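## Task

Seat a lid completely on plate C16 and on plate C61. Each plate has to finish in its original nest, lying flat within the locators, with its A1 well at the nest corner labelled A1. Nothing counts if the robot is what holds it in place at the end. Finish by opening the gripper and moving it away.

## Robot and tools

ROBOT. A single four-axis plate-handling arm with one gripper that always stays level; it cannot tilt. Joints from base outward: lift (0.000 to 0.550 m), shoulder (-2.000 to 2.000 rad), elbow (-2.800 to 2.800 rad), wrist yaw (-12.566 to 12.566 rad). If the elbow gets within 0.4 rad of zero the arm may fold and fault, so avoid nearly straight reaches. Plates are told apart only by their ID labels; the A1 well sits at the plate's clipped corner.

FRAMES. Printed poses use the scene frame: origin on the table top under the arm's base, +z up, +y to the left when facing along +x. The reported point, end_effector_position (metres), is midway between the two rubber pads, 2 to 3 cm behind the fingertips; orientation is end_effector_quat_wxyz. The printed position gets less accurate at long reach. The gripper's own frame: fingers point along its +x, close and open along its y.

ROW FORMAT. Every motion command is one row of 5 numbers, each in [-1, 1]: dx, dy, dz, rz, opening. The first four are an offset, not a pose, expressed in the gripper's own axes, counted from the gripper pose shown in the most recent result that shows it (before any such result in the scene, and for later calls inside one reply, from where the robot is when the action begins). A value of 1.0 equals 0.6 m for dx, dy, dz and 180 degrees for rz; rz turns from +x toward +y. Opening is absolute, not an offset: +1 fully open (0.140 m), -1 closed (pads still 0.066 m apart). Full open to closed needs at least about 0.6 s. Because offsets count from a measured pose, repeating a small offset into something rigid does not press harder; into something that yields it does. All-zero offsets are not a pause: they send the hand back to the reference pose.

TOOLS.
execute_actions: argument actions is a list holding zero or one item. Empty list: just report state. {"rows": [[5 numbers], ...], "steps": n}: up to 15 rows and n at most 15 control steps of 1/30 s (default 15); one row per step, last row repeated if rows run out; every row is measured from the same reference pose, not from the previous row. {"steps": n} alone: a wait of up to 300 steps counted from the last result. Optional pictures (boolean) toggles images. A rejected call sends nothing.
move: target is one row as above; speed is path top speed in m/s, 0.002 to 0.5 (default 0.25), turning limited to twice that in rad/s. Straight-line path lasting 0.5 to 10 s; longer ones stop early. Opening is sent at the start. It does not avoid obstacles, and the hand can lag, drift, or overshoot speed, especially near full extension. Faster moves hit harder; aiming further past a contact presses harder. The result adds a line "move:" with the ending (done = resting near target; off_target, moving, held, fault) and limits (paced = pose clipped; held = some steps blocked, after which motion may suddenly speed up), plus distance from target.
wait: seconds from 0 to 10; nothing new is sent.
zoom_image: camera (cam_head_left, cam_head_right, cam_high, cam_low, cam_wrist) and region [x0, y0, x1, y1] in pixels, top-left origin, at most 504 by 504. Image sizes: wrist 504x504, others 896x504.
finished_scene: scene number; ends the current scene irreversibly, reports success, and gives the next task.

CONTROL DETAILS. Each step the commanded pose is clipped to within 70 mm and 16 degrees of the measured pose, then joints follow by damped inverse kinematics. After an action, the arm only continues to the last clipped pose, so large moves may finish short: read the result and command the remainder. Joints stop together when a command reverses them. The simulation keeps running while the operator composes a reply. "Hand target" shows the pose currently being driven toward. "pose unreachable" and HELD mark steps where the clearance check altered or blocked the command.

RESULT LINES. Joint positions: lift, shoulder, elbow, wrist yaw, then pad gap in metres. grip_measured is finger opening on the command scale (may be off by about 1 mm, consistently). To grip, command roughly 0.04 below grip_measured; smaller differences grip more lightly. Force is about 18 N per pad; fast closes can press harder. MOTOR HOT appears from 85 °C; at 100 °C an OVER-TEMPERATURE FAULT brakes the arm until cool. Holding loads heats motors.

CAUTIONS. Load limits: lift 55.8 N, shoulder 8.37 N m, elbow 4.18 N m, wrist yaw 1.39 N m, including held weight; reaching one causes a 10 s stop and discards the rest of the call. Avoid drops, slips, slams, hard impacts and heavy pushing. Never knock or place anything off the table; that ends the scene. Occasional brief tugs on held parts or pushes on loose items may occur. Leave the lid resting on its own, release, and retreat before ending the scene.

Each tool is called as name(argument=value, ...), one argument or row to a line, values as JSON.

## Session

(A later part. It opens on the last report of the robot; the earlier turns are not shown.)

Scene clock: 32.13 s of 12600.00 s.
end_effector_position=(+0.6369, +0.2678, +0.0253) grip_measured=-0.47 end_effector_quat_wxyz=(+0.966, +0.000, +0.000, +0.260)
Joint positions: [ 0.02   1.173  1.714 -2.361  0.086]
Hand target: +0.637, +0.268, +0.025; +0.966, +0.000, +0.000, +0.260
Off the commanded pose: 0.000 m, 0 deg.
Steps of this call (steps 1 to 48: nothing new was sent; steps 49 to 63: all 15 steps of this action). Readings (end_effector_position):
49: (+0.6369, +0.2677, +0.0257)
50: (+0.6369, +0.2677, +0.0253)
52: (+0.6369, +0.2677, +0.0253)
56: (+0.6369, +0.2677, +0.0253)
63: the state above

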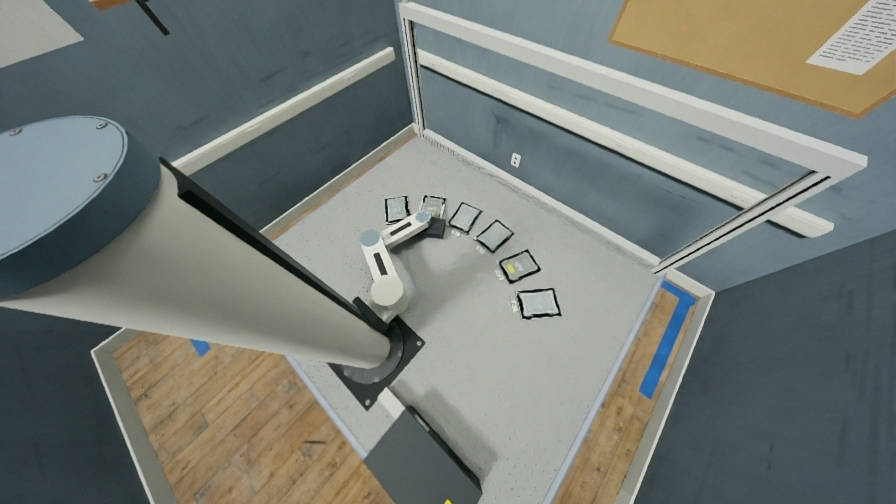

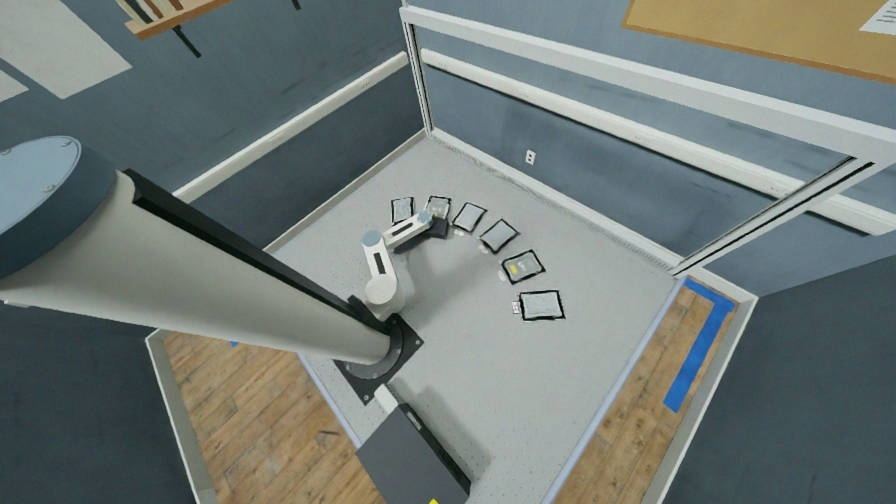

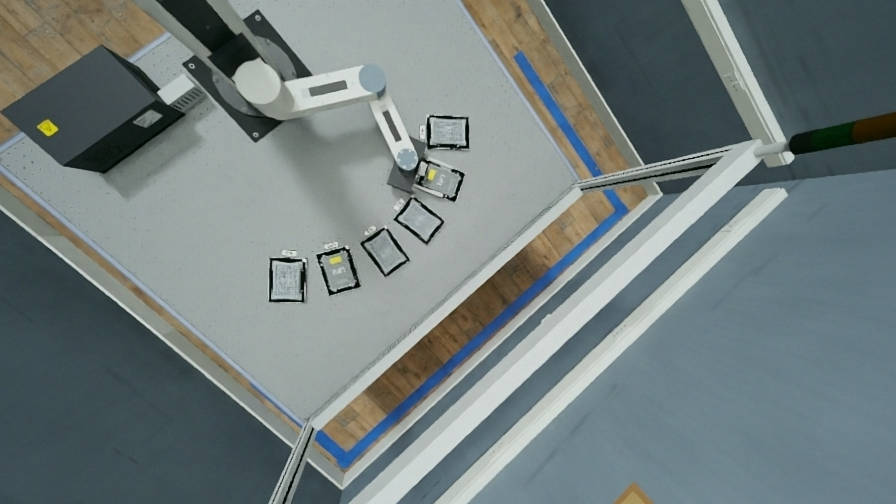

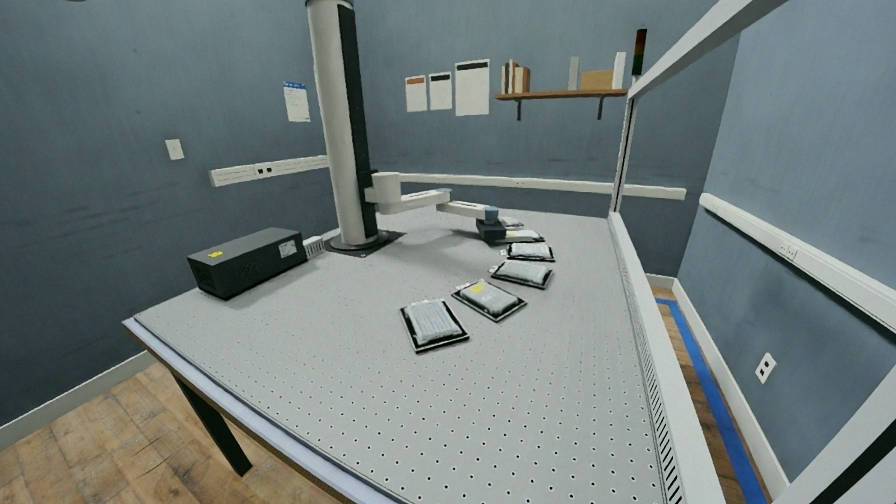

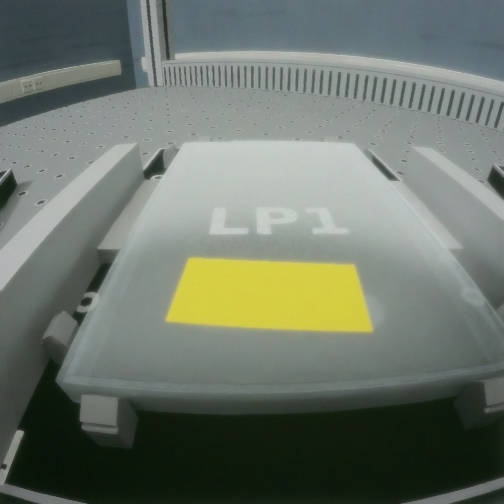

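move(
  target=[0, 0, -0.006, 0, -0.52],
  speed=0.03,
)

zoom_image(
  camera="cam_wrist",
  region=[40, 310, 240, 490],
)

zoom_image(
  camera="cam_wrist",
  region=[304, 310, 504, 490],
)

Scene clock: 41.33 s of 12600.00 s.
end_effector_position=(+0.7004, +0.1076, +0.0408) grip_measured=-0.47 end_effector_quat_wxyz=(+0.995, +0.000, +0.000, +0.099)
Joint positions: [ 0.036  0.844  1.728 -2.374  0.086]
Hand target: +0.700, +0.108, +0.041; +0.995, +0.000, +0.000, +0.099
Off the commanded pose: 0.000 m, 0 deg.
move: done

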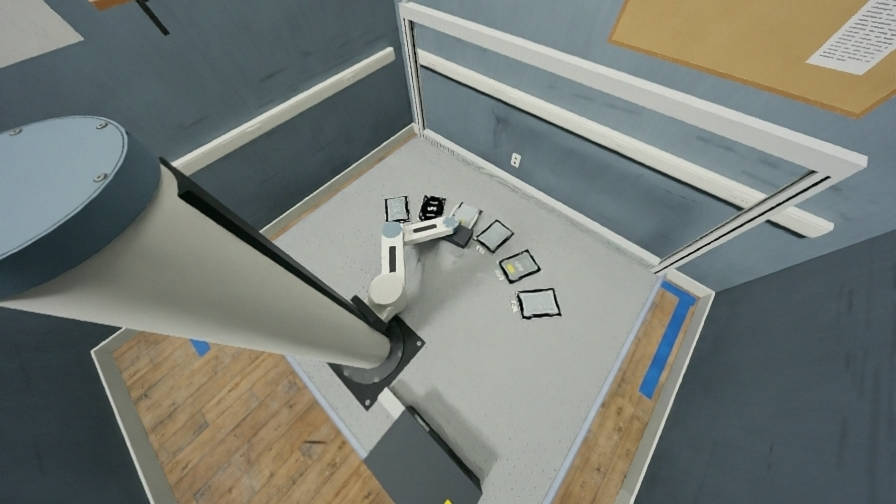

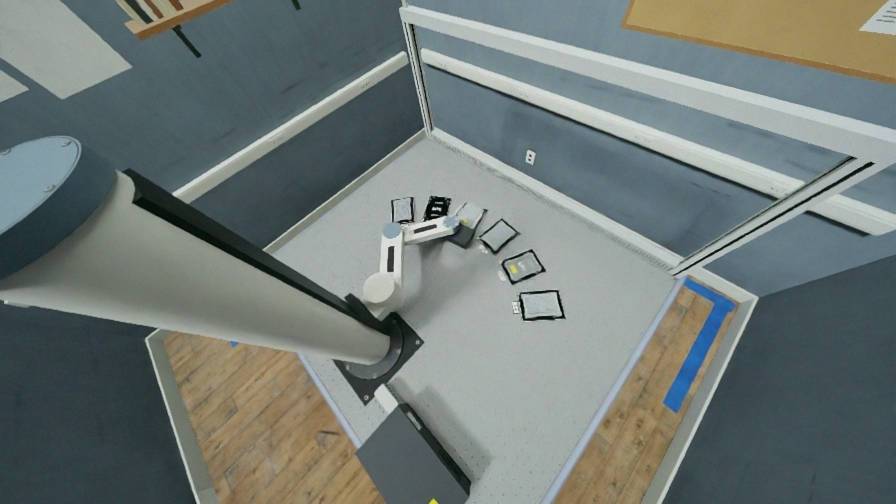

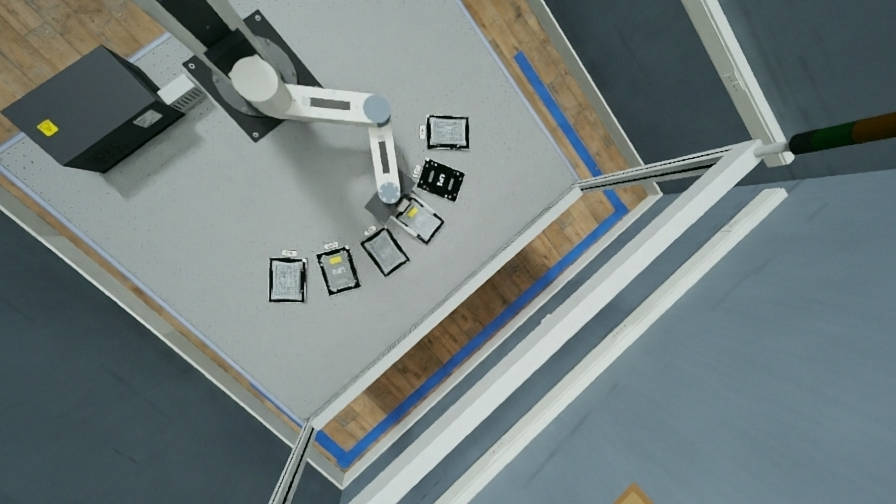

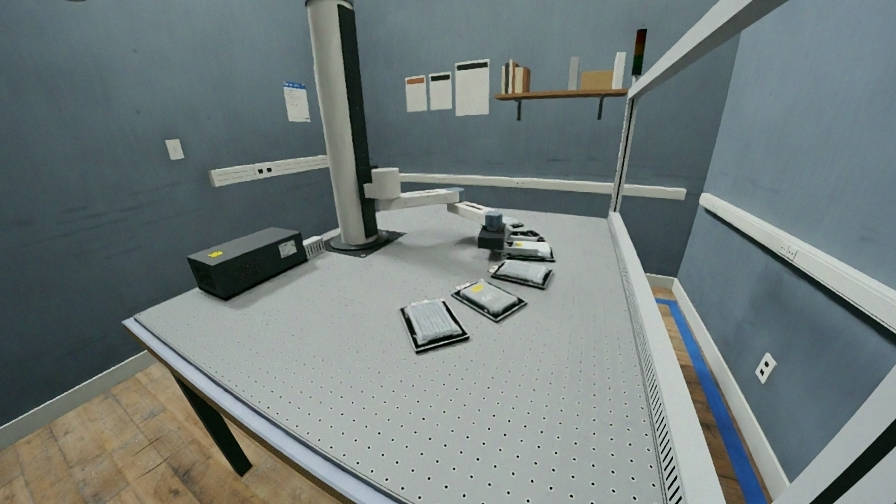

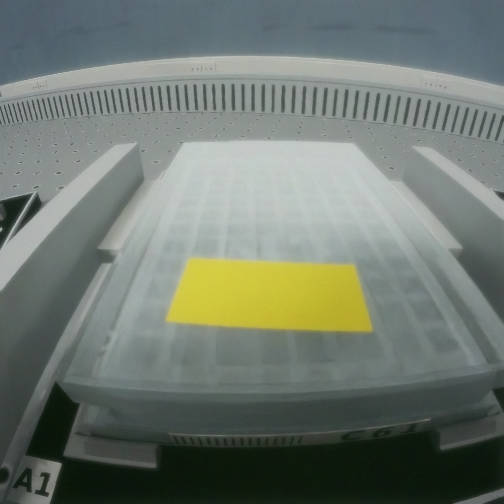

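Region (40, 310, 240, 490) of cam_wrist's 504x504 image, scaled by 2.520, with more detail than that image has; it fills the top 454 rows of this view, and the rest is white.

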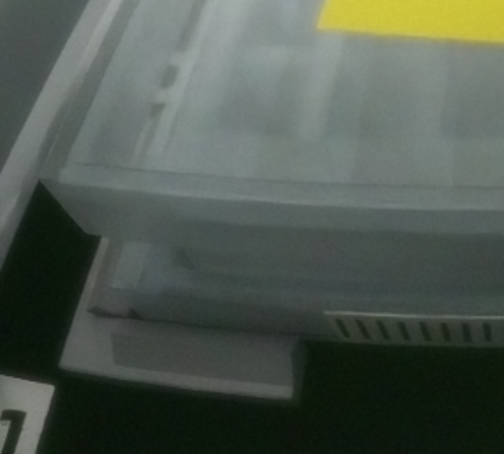

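Region (304, 310, 504, 490) of cam_wrist's 504x504 image, scaled by 2.520, with more detail than that image has; it fills the top 454 rows of this view, and the rest is white.

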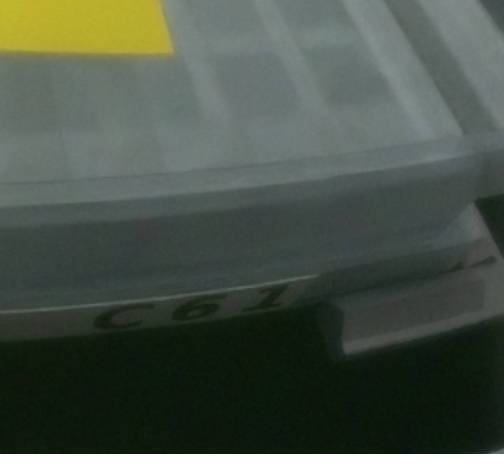

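zoom_image(
  camera="cam_high",
  region=[385, 185, 455, 255],
)

zoom_image(
  camera="cam_wrist",
  region=[180, 360, 340, 470],
)

zoom_image(
  camera="cam_wrist",
  region=[150, 130, 390, 220],
)

Region (385, 185, 455, 255) of cam_high's 896x504 image, scaled by 7.200, with more detail than that image has.

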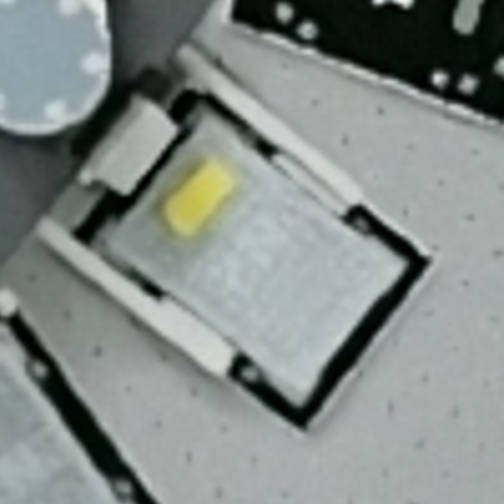

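Region (180, 360, 340, 470) of cam_wrist's 504x504 image, scaled by 3.150, with more detail than that image has; it fills the top 346 rows of this view, and the rest is white.

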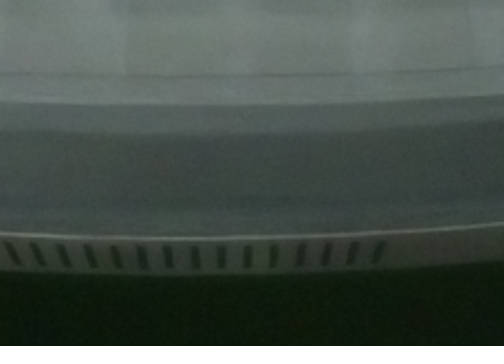

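Region (150, 130, 390, 220) of cam_wrist's 504x504 image, scaled by 2.100, with more detail than that image has; it fills the top 189 rows of this view, and the rest is white.

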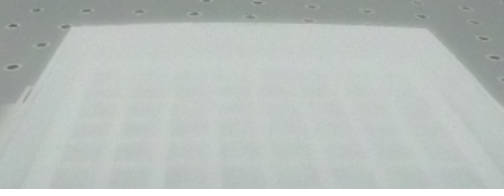

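move(
  target=[0, -0.002, -0.008, 0, -0.52],
  speed=0.03,
)

zoom_image(
  camera="cam_wrist",
  region=[40, 310, 240, 490],
)

zoom_image(
  camera="cam_wrist",
  region=[304, 310, 504, 490],
)

Scene clock: 48.47 s of 12600.00 s.
end_effector_position=(+0.7006, +0.1070, +0.0360) grip_measured=-0.47 end_effector_quat_wxyz=(+0.995, +0.000, +0.000, +0.100)
Joint positions: [ 0.031  0.842  1.728 -2.369  0.086]
Hand target: +0.701, +0.106, +0.036; +0.995, +0.000, +0.000, +0.099
Off the commanded pose: 0.001 m, 0 deg.
After step 90, 3.43 s passed at rest.
move: done

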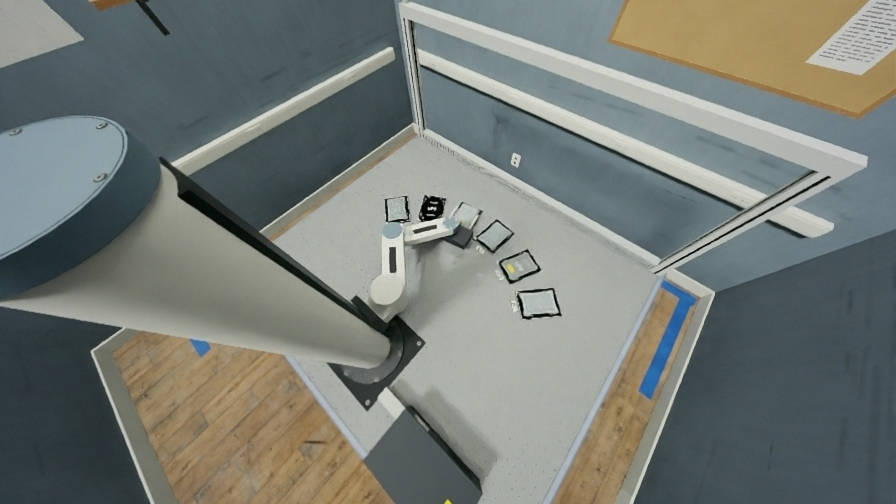

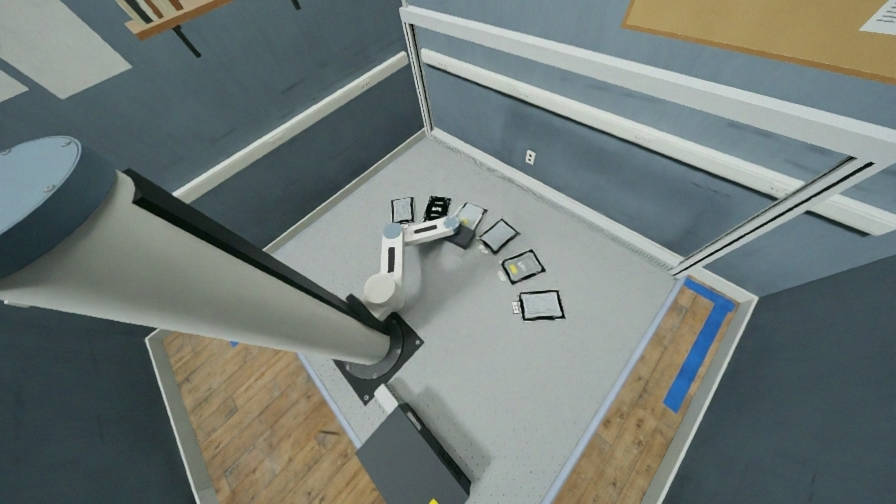

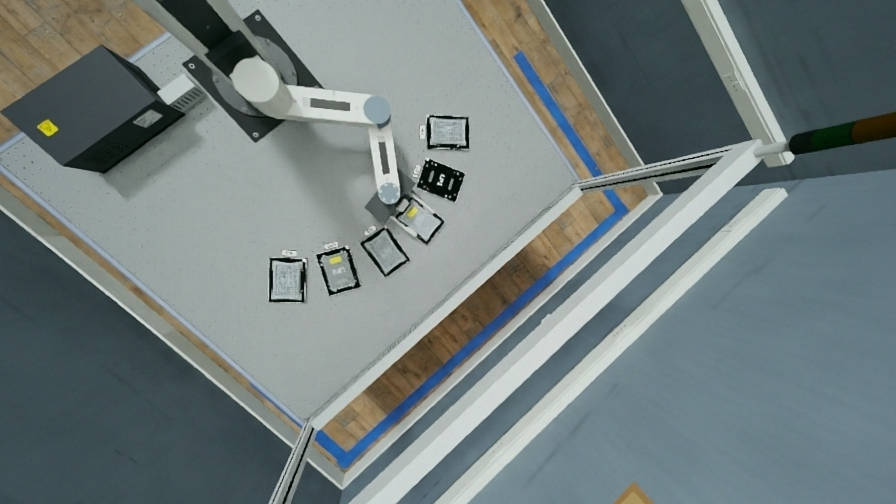

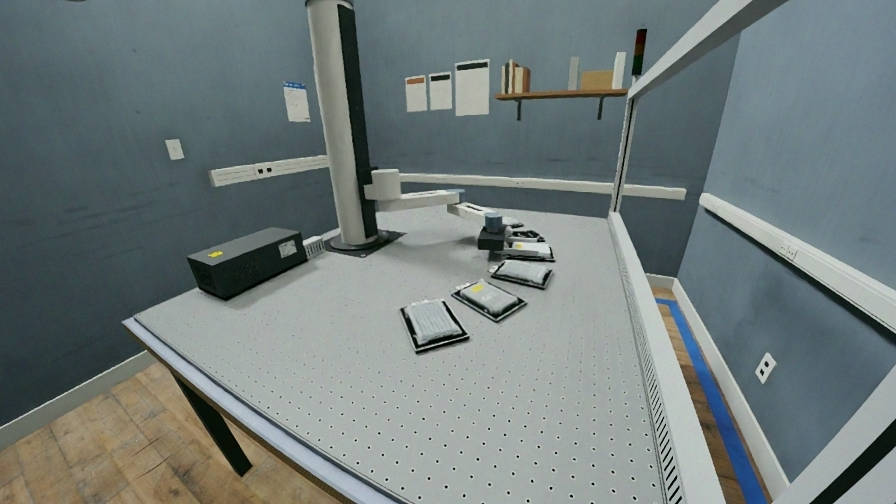

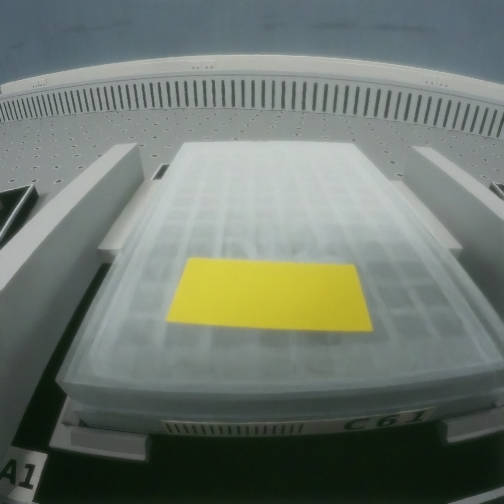

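Region (40, 310, 240, 490) of cam_wrist's 504x504 image, scaled by 2.520, with more detail than that image has; it fills the top 454 rows of this view, and the rest is white.

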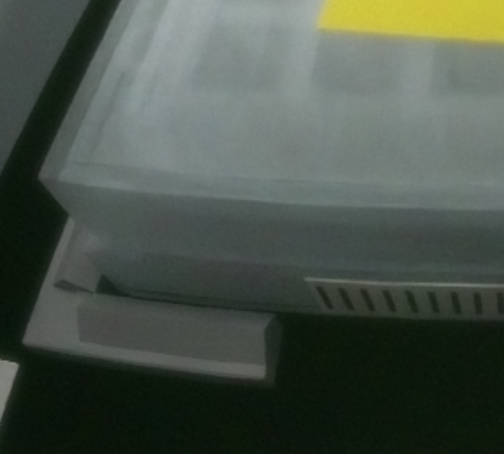

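Region (304, 310, 504, 490) of cam_wrist's 504x504 image, scaled by 2.520, with more detail than that image has; it fills the top 454 rows of this view, and the rest is white.

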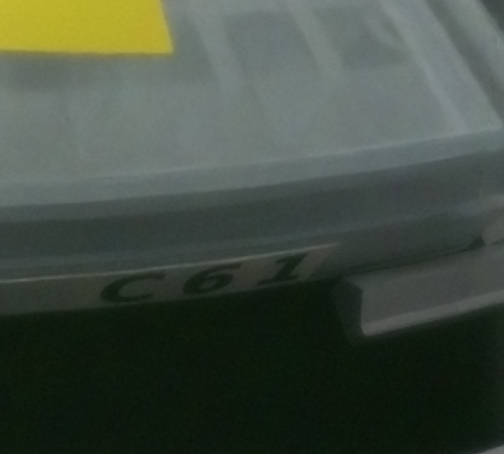

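move(
  target=[0, 0.0008, -0.005, -0.0005, -0.52],
  speed=0.01,
)

Scene clock: 49.73 s of 12600.00 s.
end_effector_position=(+0.7005, +0.1071, +0.0339) grip_measured=-0.47 end_effector_quat_wxyz=(+0.995, +0.000, +0.000, +0.100)
Joint positions: [ 0.029  0.843  1.728 -2.371  0.086]
Hand target: +0.700, +0.107, +0.033; +0.995, +0.000, +0.000, +0.099
Off the commanded pose: 0.001 m, 0 deg.
move: done

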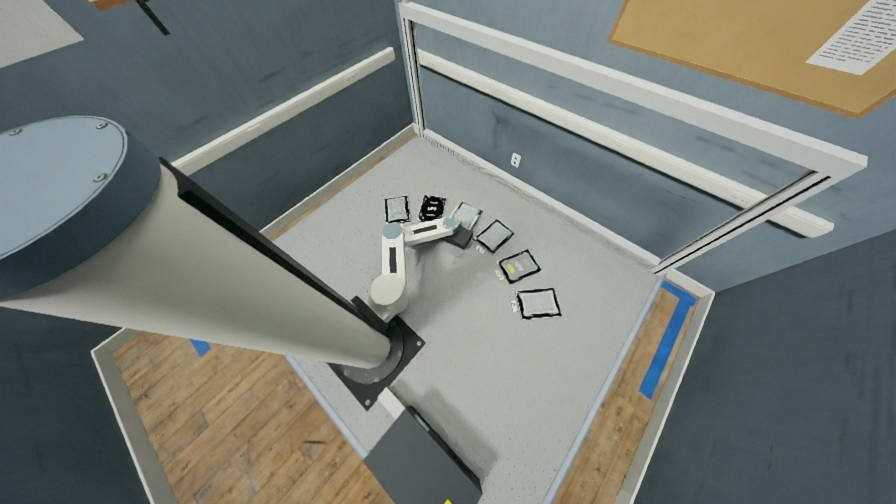

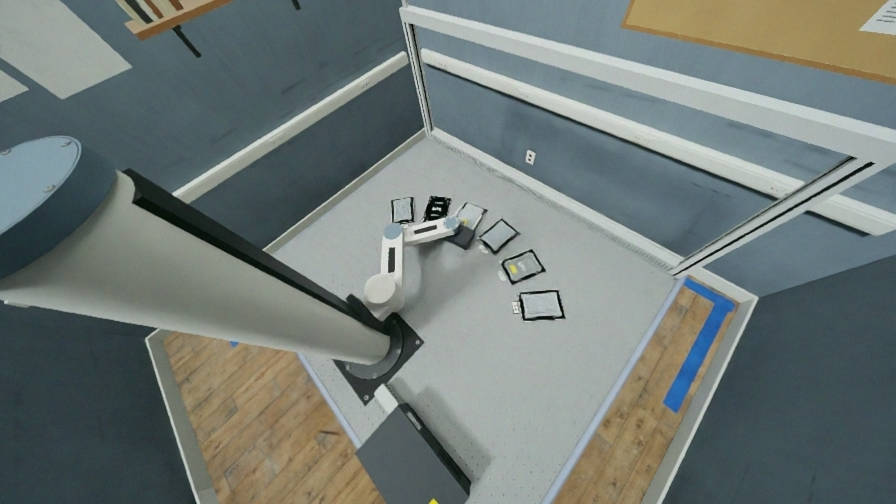

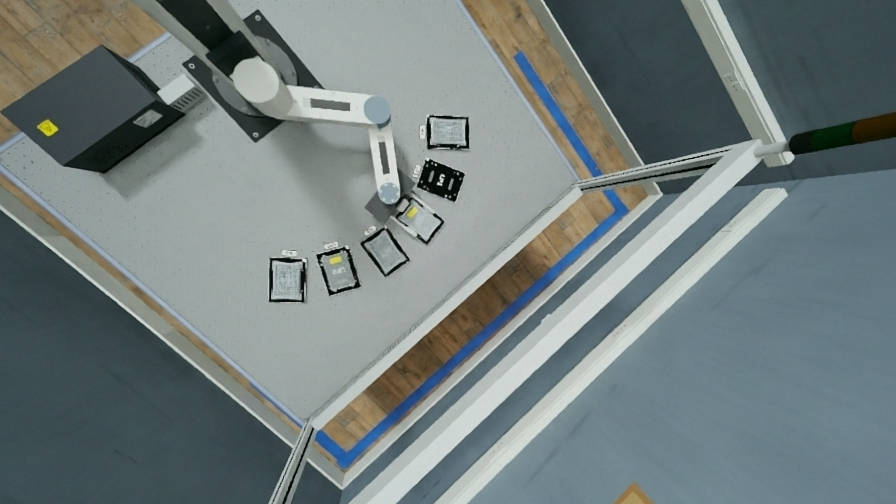

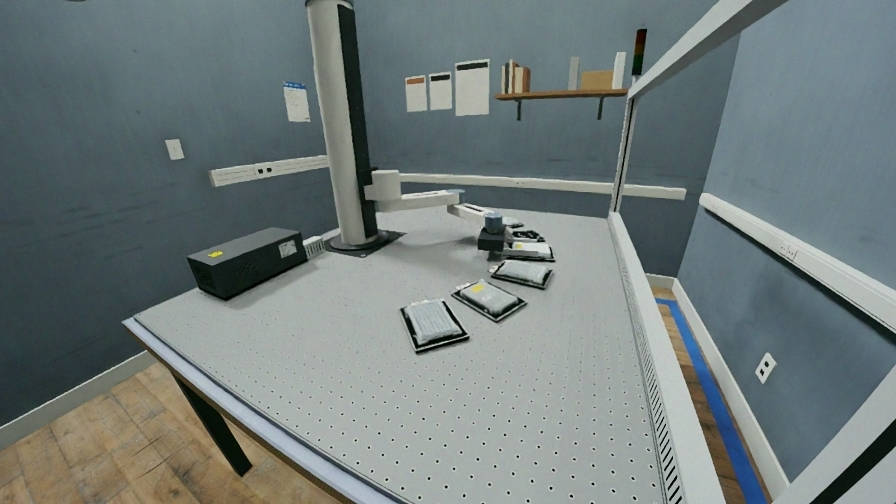

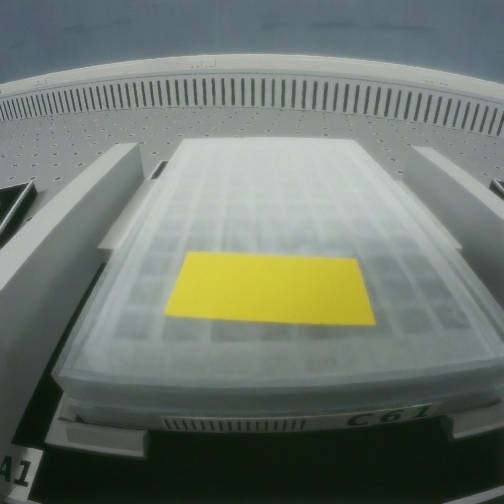

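execute_actions(
  actions=[
    {"rows": [[0,0,0,0,-0.45],[0,0,0,0,-0.4],[0,0,0,0,-0.3],[0,0,0,0,-0.2],[0,0,0,0,-0.1]], "steps": 10},
  ],
  pictures=false,
)

move(
  target=[0, 0, 0.04, 0, -0.1],
  speed=0.2,
)

Scene clock: 50.77 s of 12600.00 s.
end_effector_position=(+0.7005, +0.1069, +0.0339) grip_measured=-0.10 end_effector_quat_wxyz=(+0.995, +0.000, +0.000, +0.099)
Joint positions: [ 0.029  0.843  1.728 -2.371  0.099]
Hand target: +0.700, +0.107, +0.034; +0.995, +0.000, +0.000, +0.100
Off the commanded pose: 0.000 m, 0 deg.
Steps of this call (steps 1 to 21: nothing new was sent; steps 22 to 31: all 10 steps of this action). Readings (end_effector_position):
22: (+0.7005, +0.1071, +0.0341)
23: (+0.7005, +0.1065, +0.0343)
25: (+0.7005, +0.1064, +0.0340)
29: (+0.7005, +0.1069, +0.0339)
31: the state above

Scene clock: 51.70 s of 12600.00 s.
end_effector_position=(+0.7005, +0.1070, +0.0580) grip_measured=-0.10 end_effector_quat_wxyz=(+0.995, +0.000, +0.000, +0.099)
Joint positions: [ 0.053  0.843  1.728 -2.371  0.099]
Hand target: +0.700, +0.107, +0.058; +0.995, +0.000, +0.000, +0.099
Off the commanded pose: 0.000 m, 0 deg.
move: done

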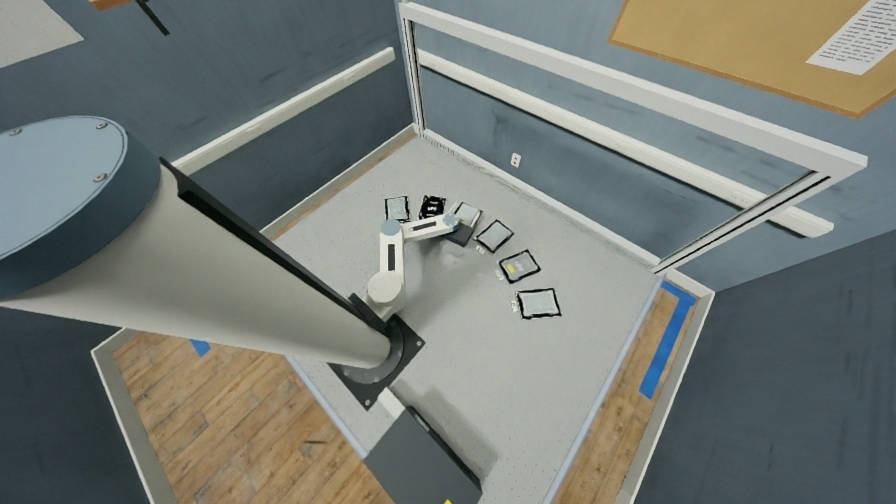

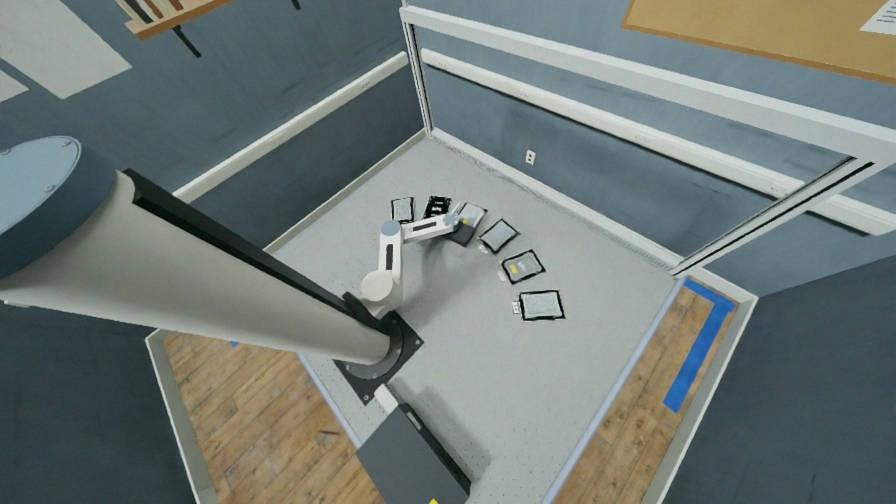

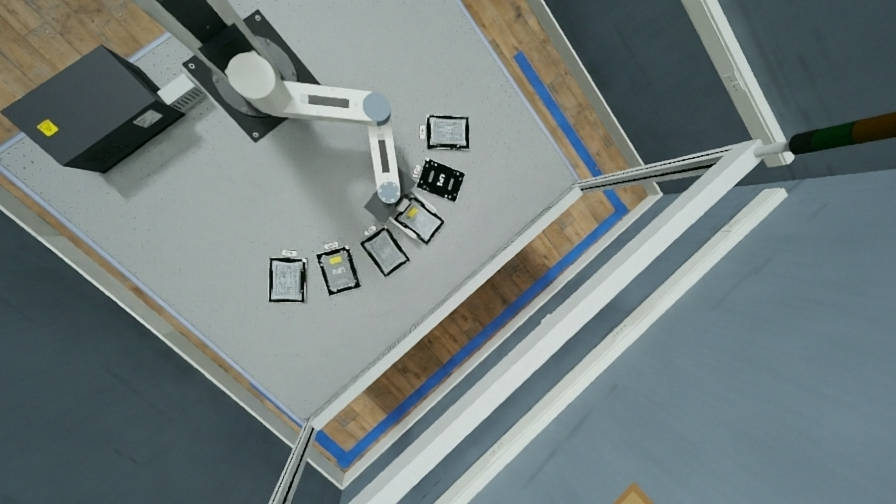

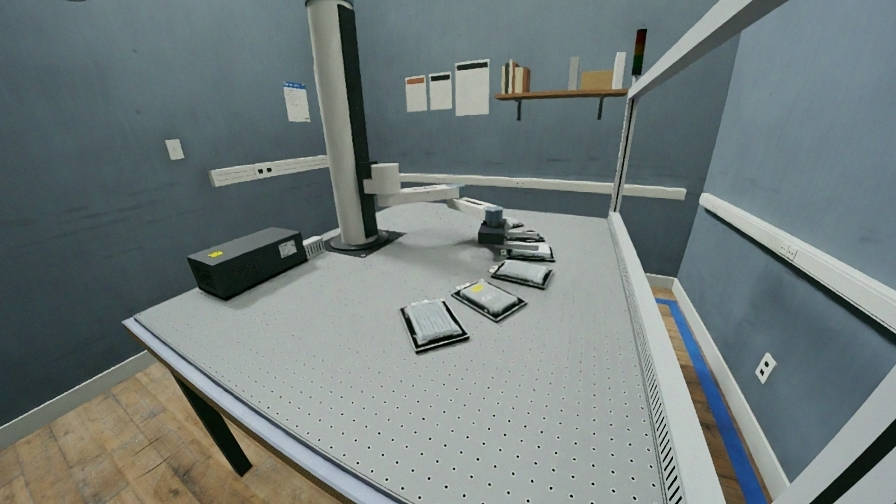

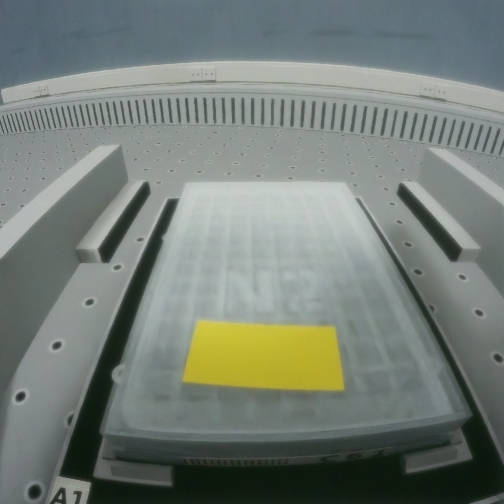

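move(
  target=[-0.277, -0.204, 0.14, -0.102, 1],
  speed=0.4,
)

Scene clock: 53.70 s of 12600.00 s.
end_effector_position=(+0.5617, -0.0460, +0.1420) grip_measured=+1.00 end_effector_quat_wxyz=(+0.998, +0.000, +0.000, -0.061)
Joint positions: [ 0.137  0.818  0.989 -1.929  0.14 ]
Hand target: +0.562, -0.046, +0.142; +0.998, +0.000, +0.000, -0.061
Off the commanded pose: 0.000 m, 0 deg.
move: done

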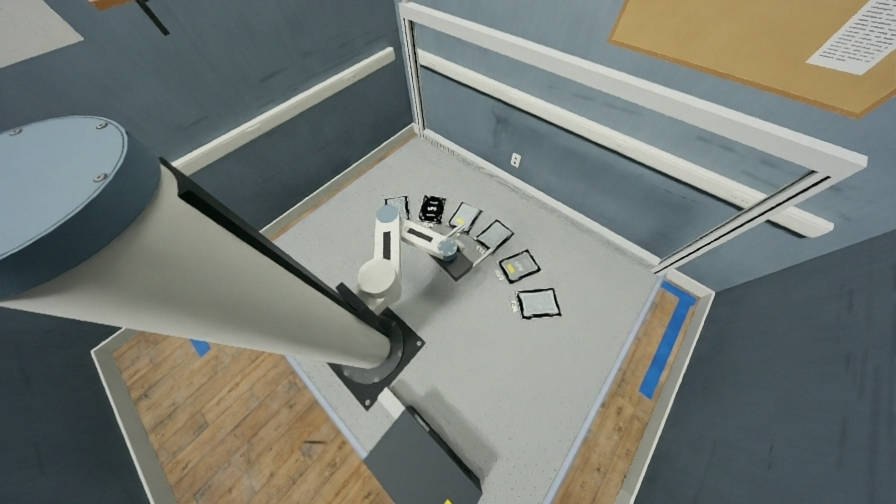

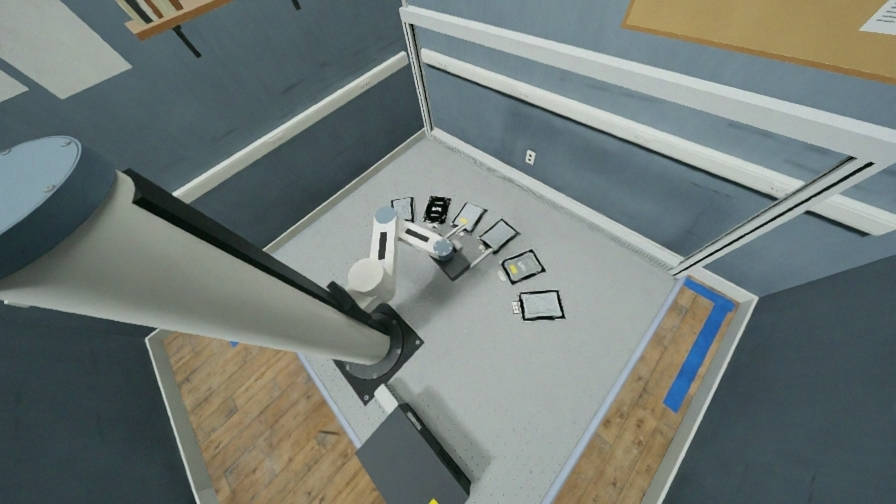

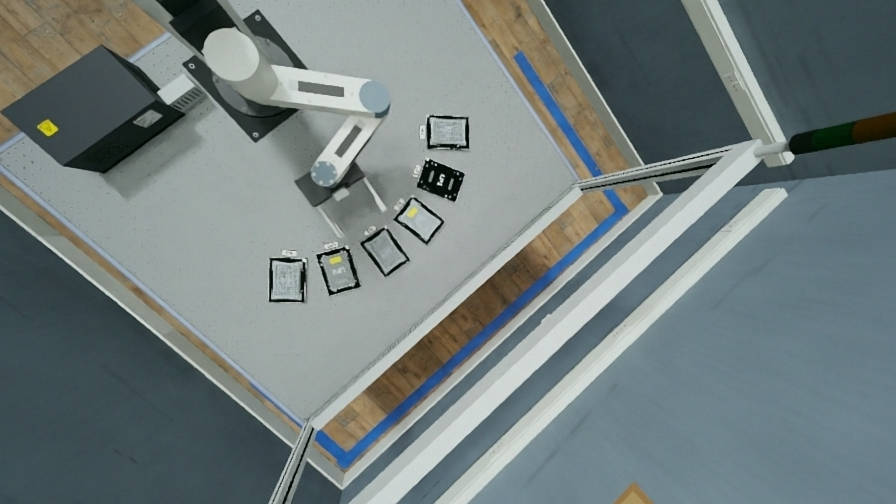

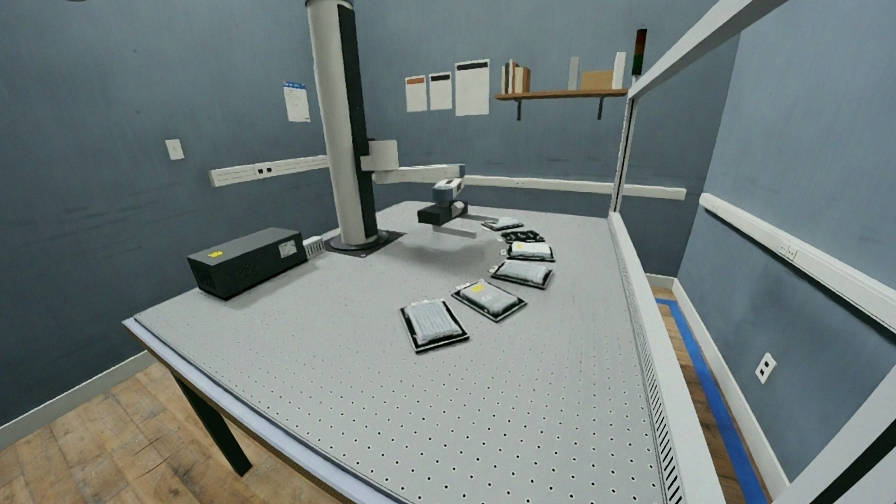

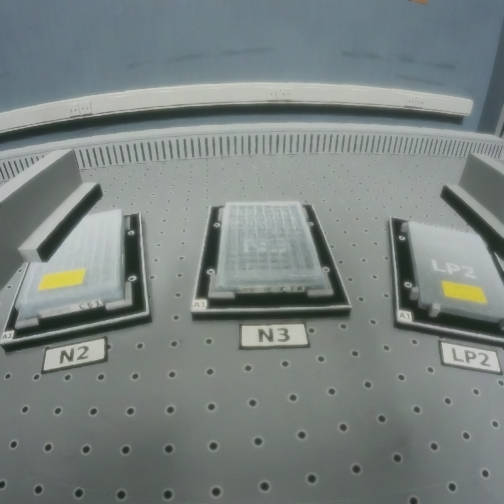

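zoom_image(
  camera="cam_wrist",
  region=[190, 250, 360, 350],
)

zoom_image(
  camera="cam_wrist",
  region=[0, 200, 170, 350],
)

zoom_image(
  camera="cam_low",
  region=[485, 225, 565, 290],
)

Region (190, 250, 360, 350) of cam_wrist's 504x504 image, scaled by 2.965, with more detail than that image has; it fills the top 296 rows of this view, and the rest is white.

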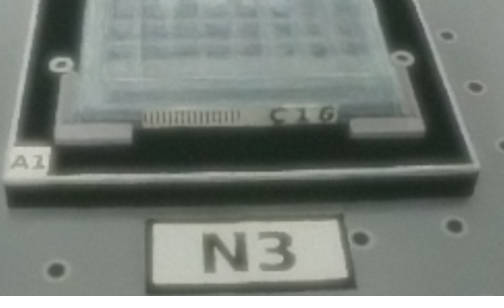

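Region (0, 200, 170, 350) of cam_wrist's 504x504 image, scaled by 2.965, with more detail than that image has; it fills the top 445 rows of this view, and the rest is white.

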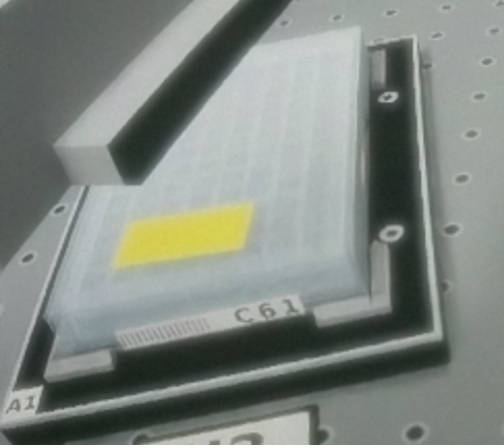

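Region (485, 225, 565, 290) of cam_low's 896x504 image, scaled by 6.300, with more detail than that image has; it fills the top 410 rows of this view, and the rest is white.

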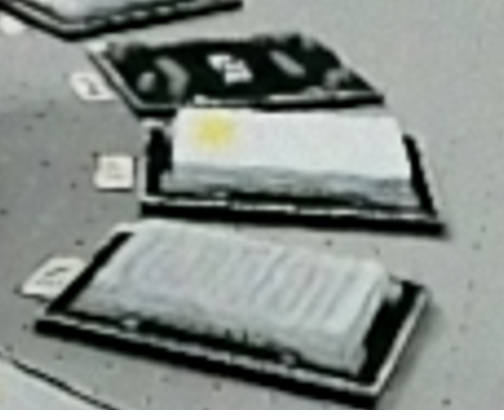

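move(
  target=[0.212, -0.285, -0.1495, -0.1, 0],
  speed=0.4,
)

Scene clock: 56.10 s of 12600.00 s.
end_effector_position=(+0.6670, -0.2313, +0.0523) grip_measured=+0.00 end_effector_quat_wxyz=(+0.976, +0.000, +0.000, -0.216)
Joint positions: [ 0.047  0.181  1.772 -2.389  0.103]
Hand target: +0.667, -0.231, +0.052; +0.976, +0.000, +0.000, -0.216
Off the commanded pose: 0.000 m, 0 deg.
move: done

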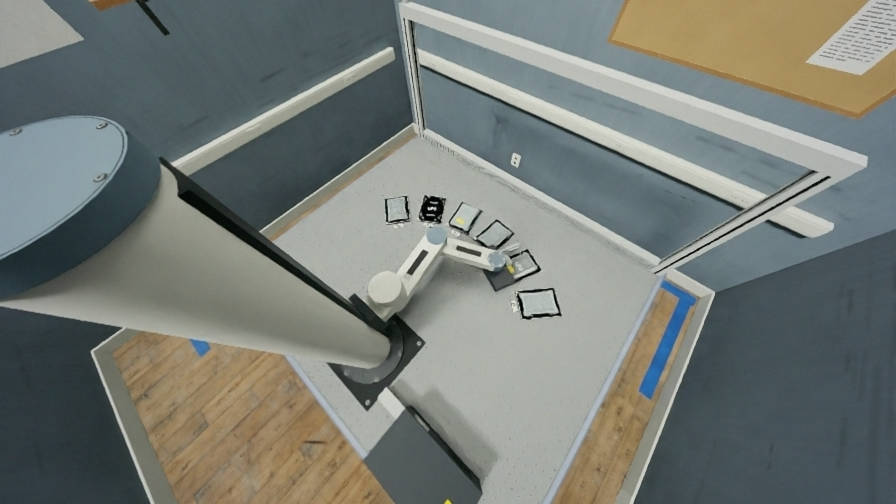

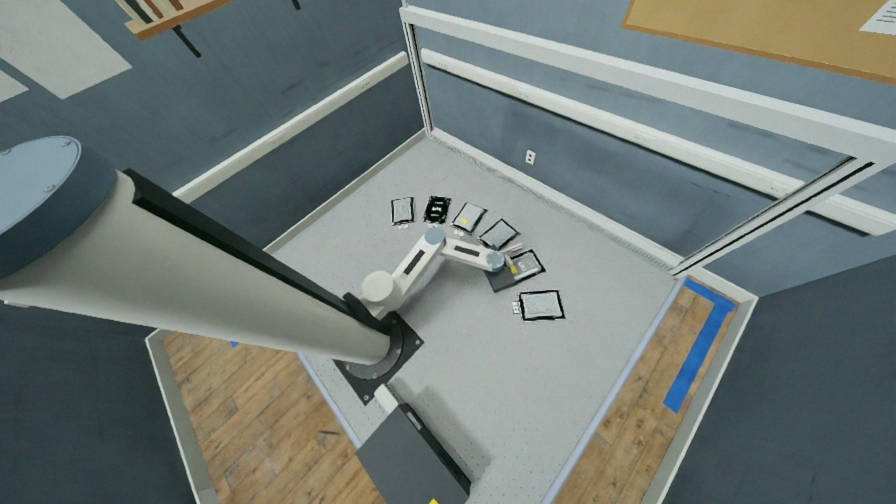

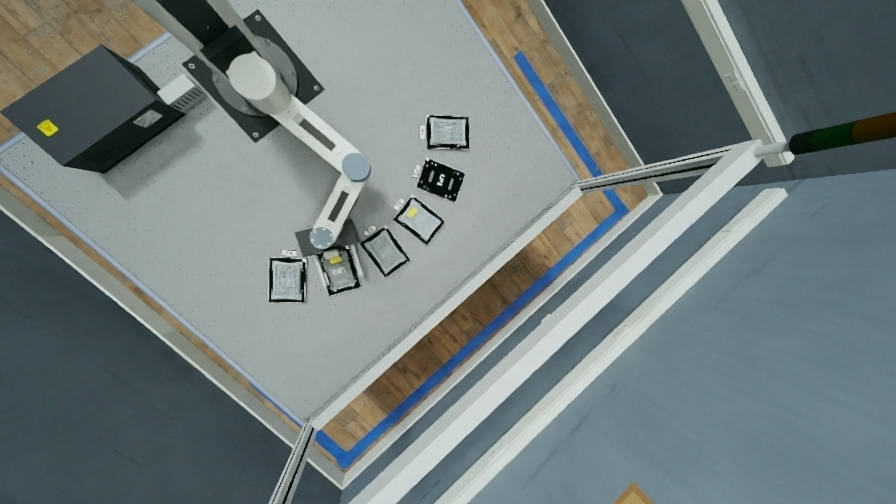

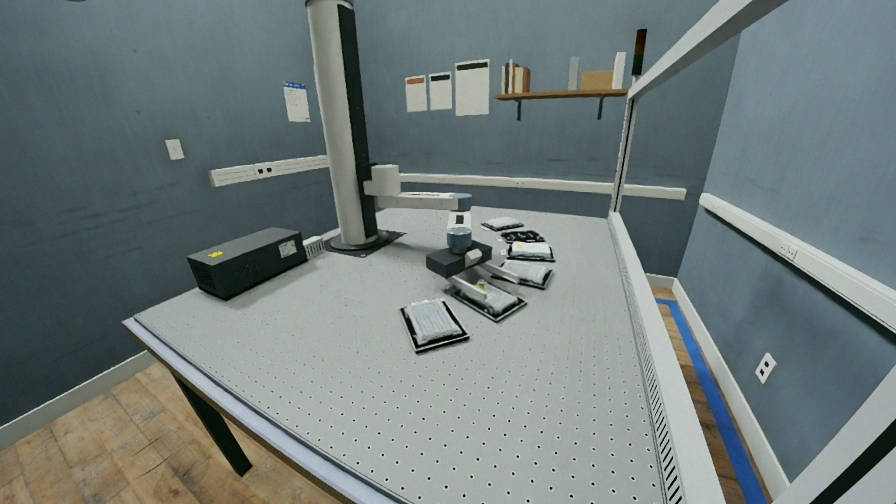

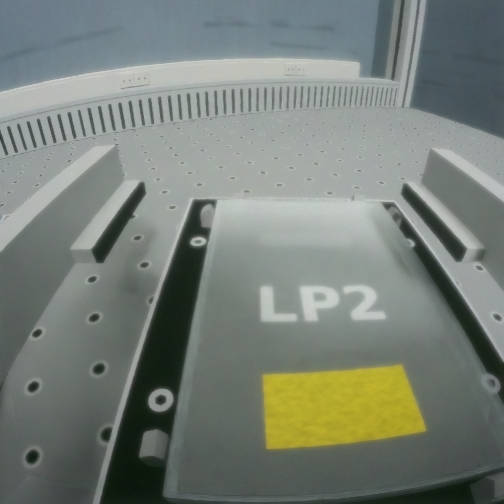

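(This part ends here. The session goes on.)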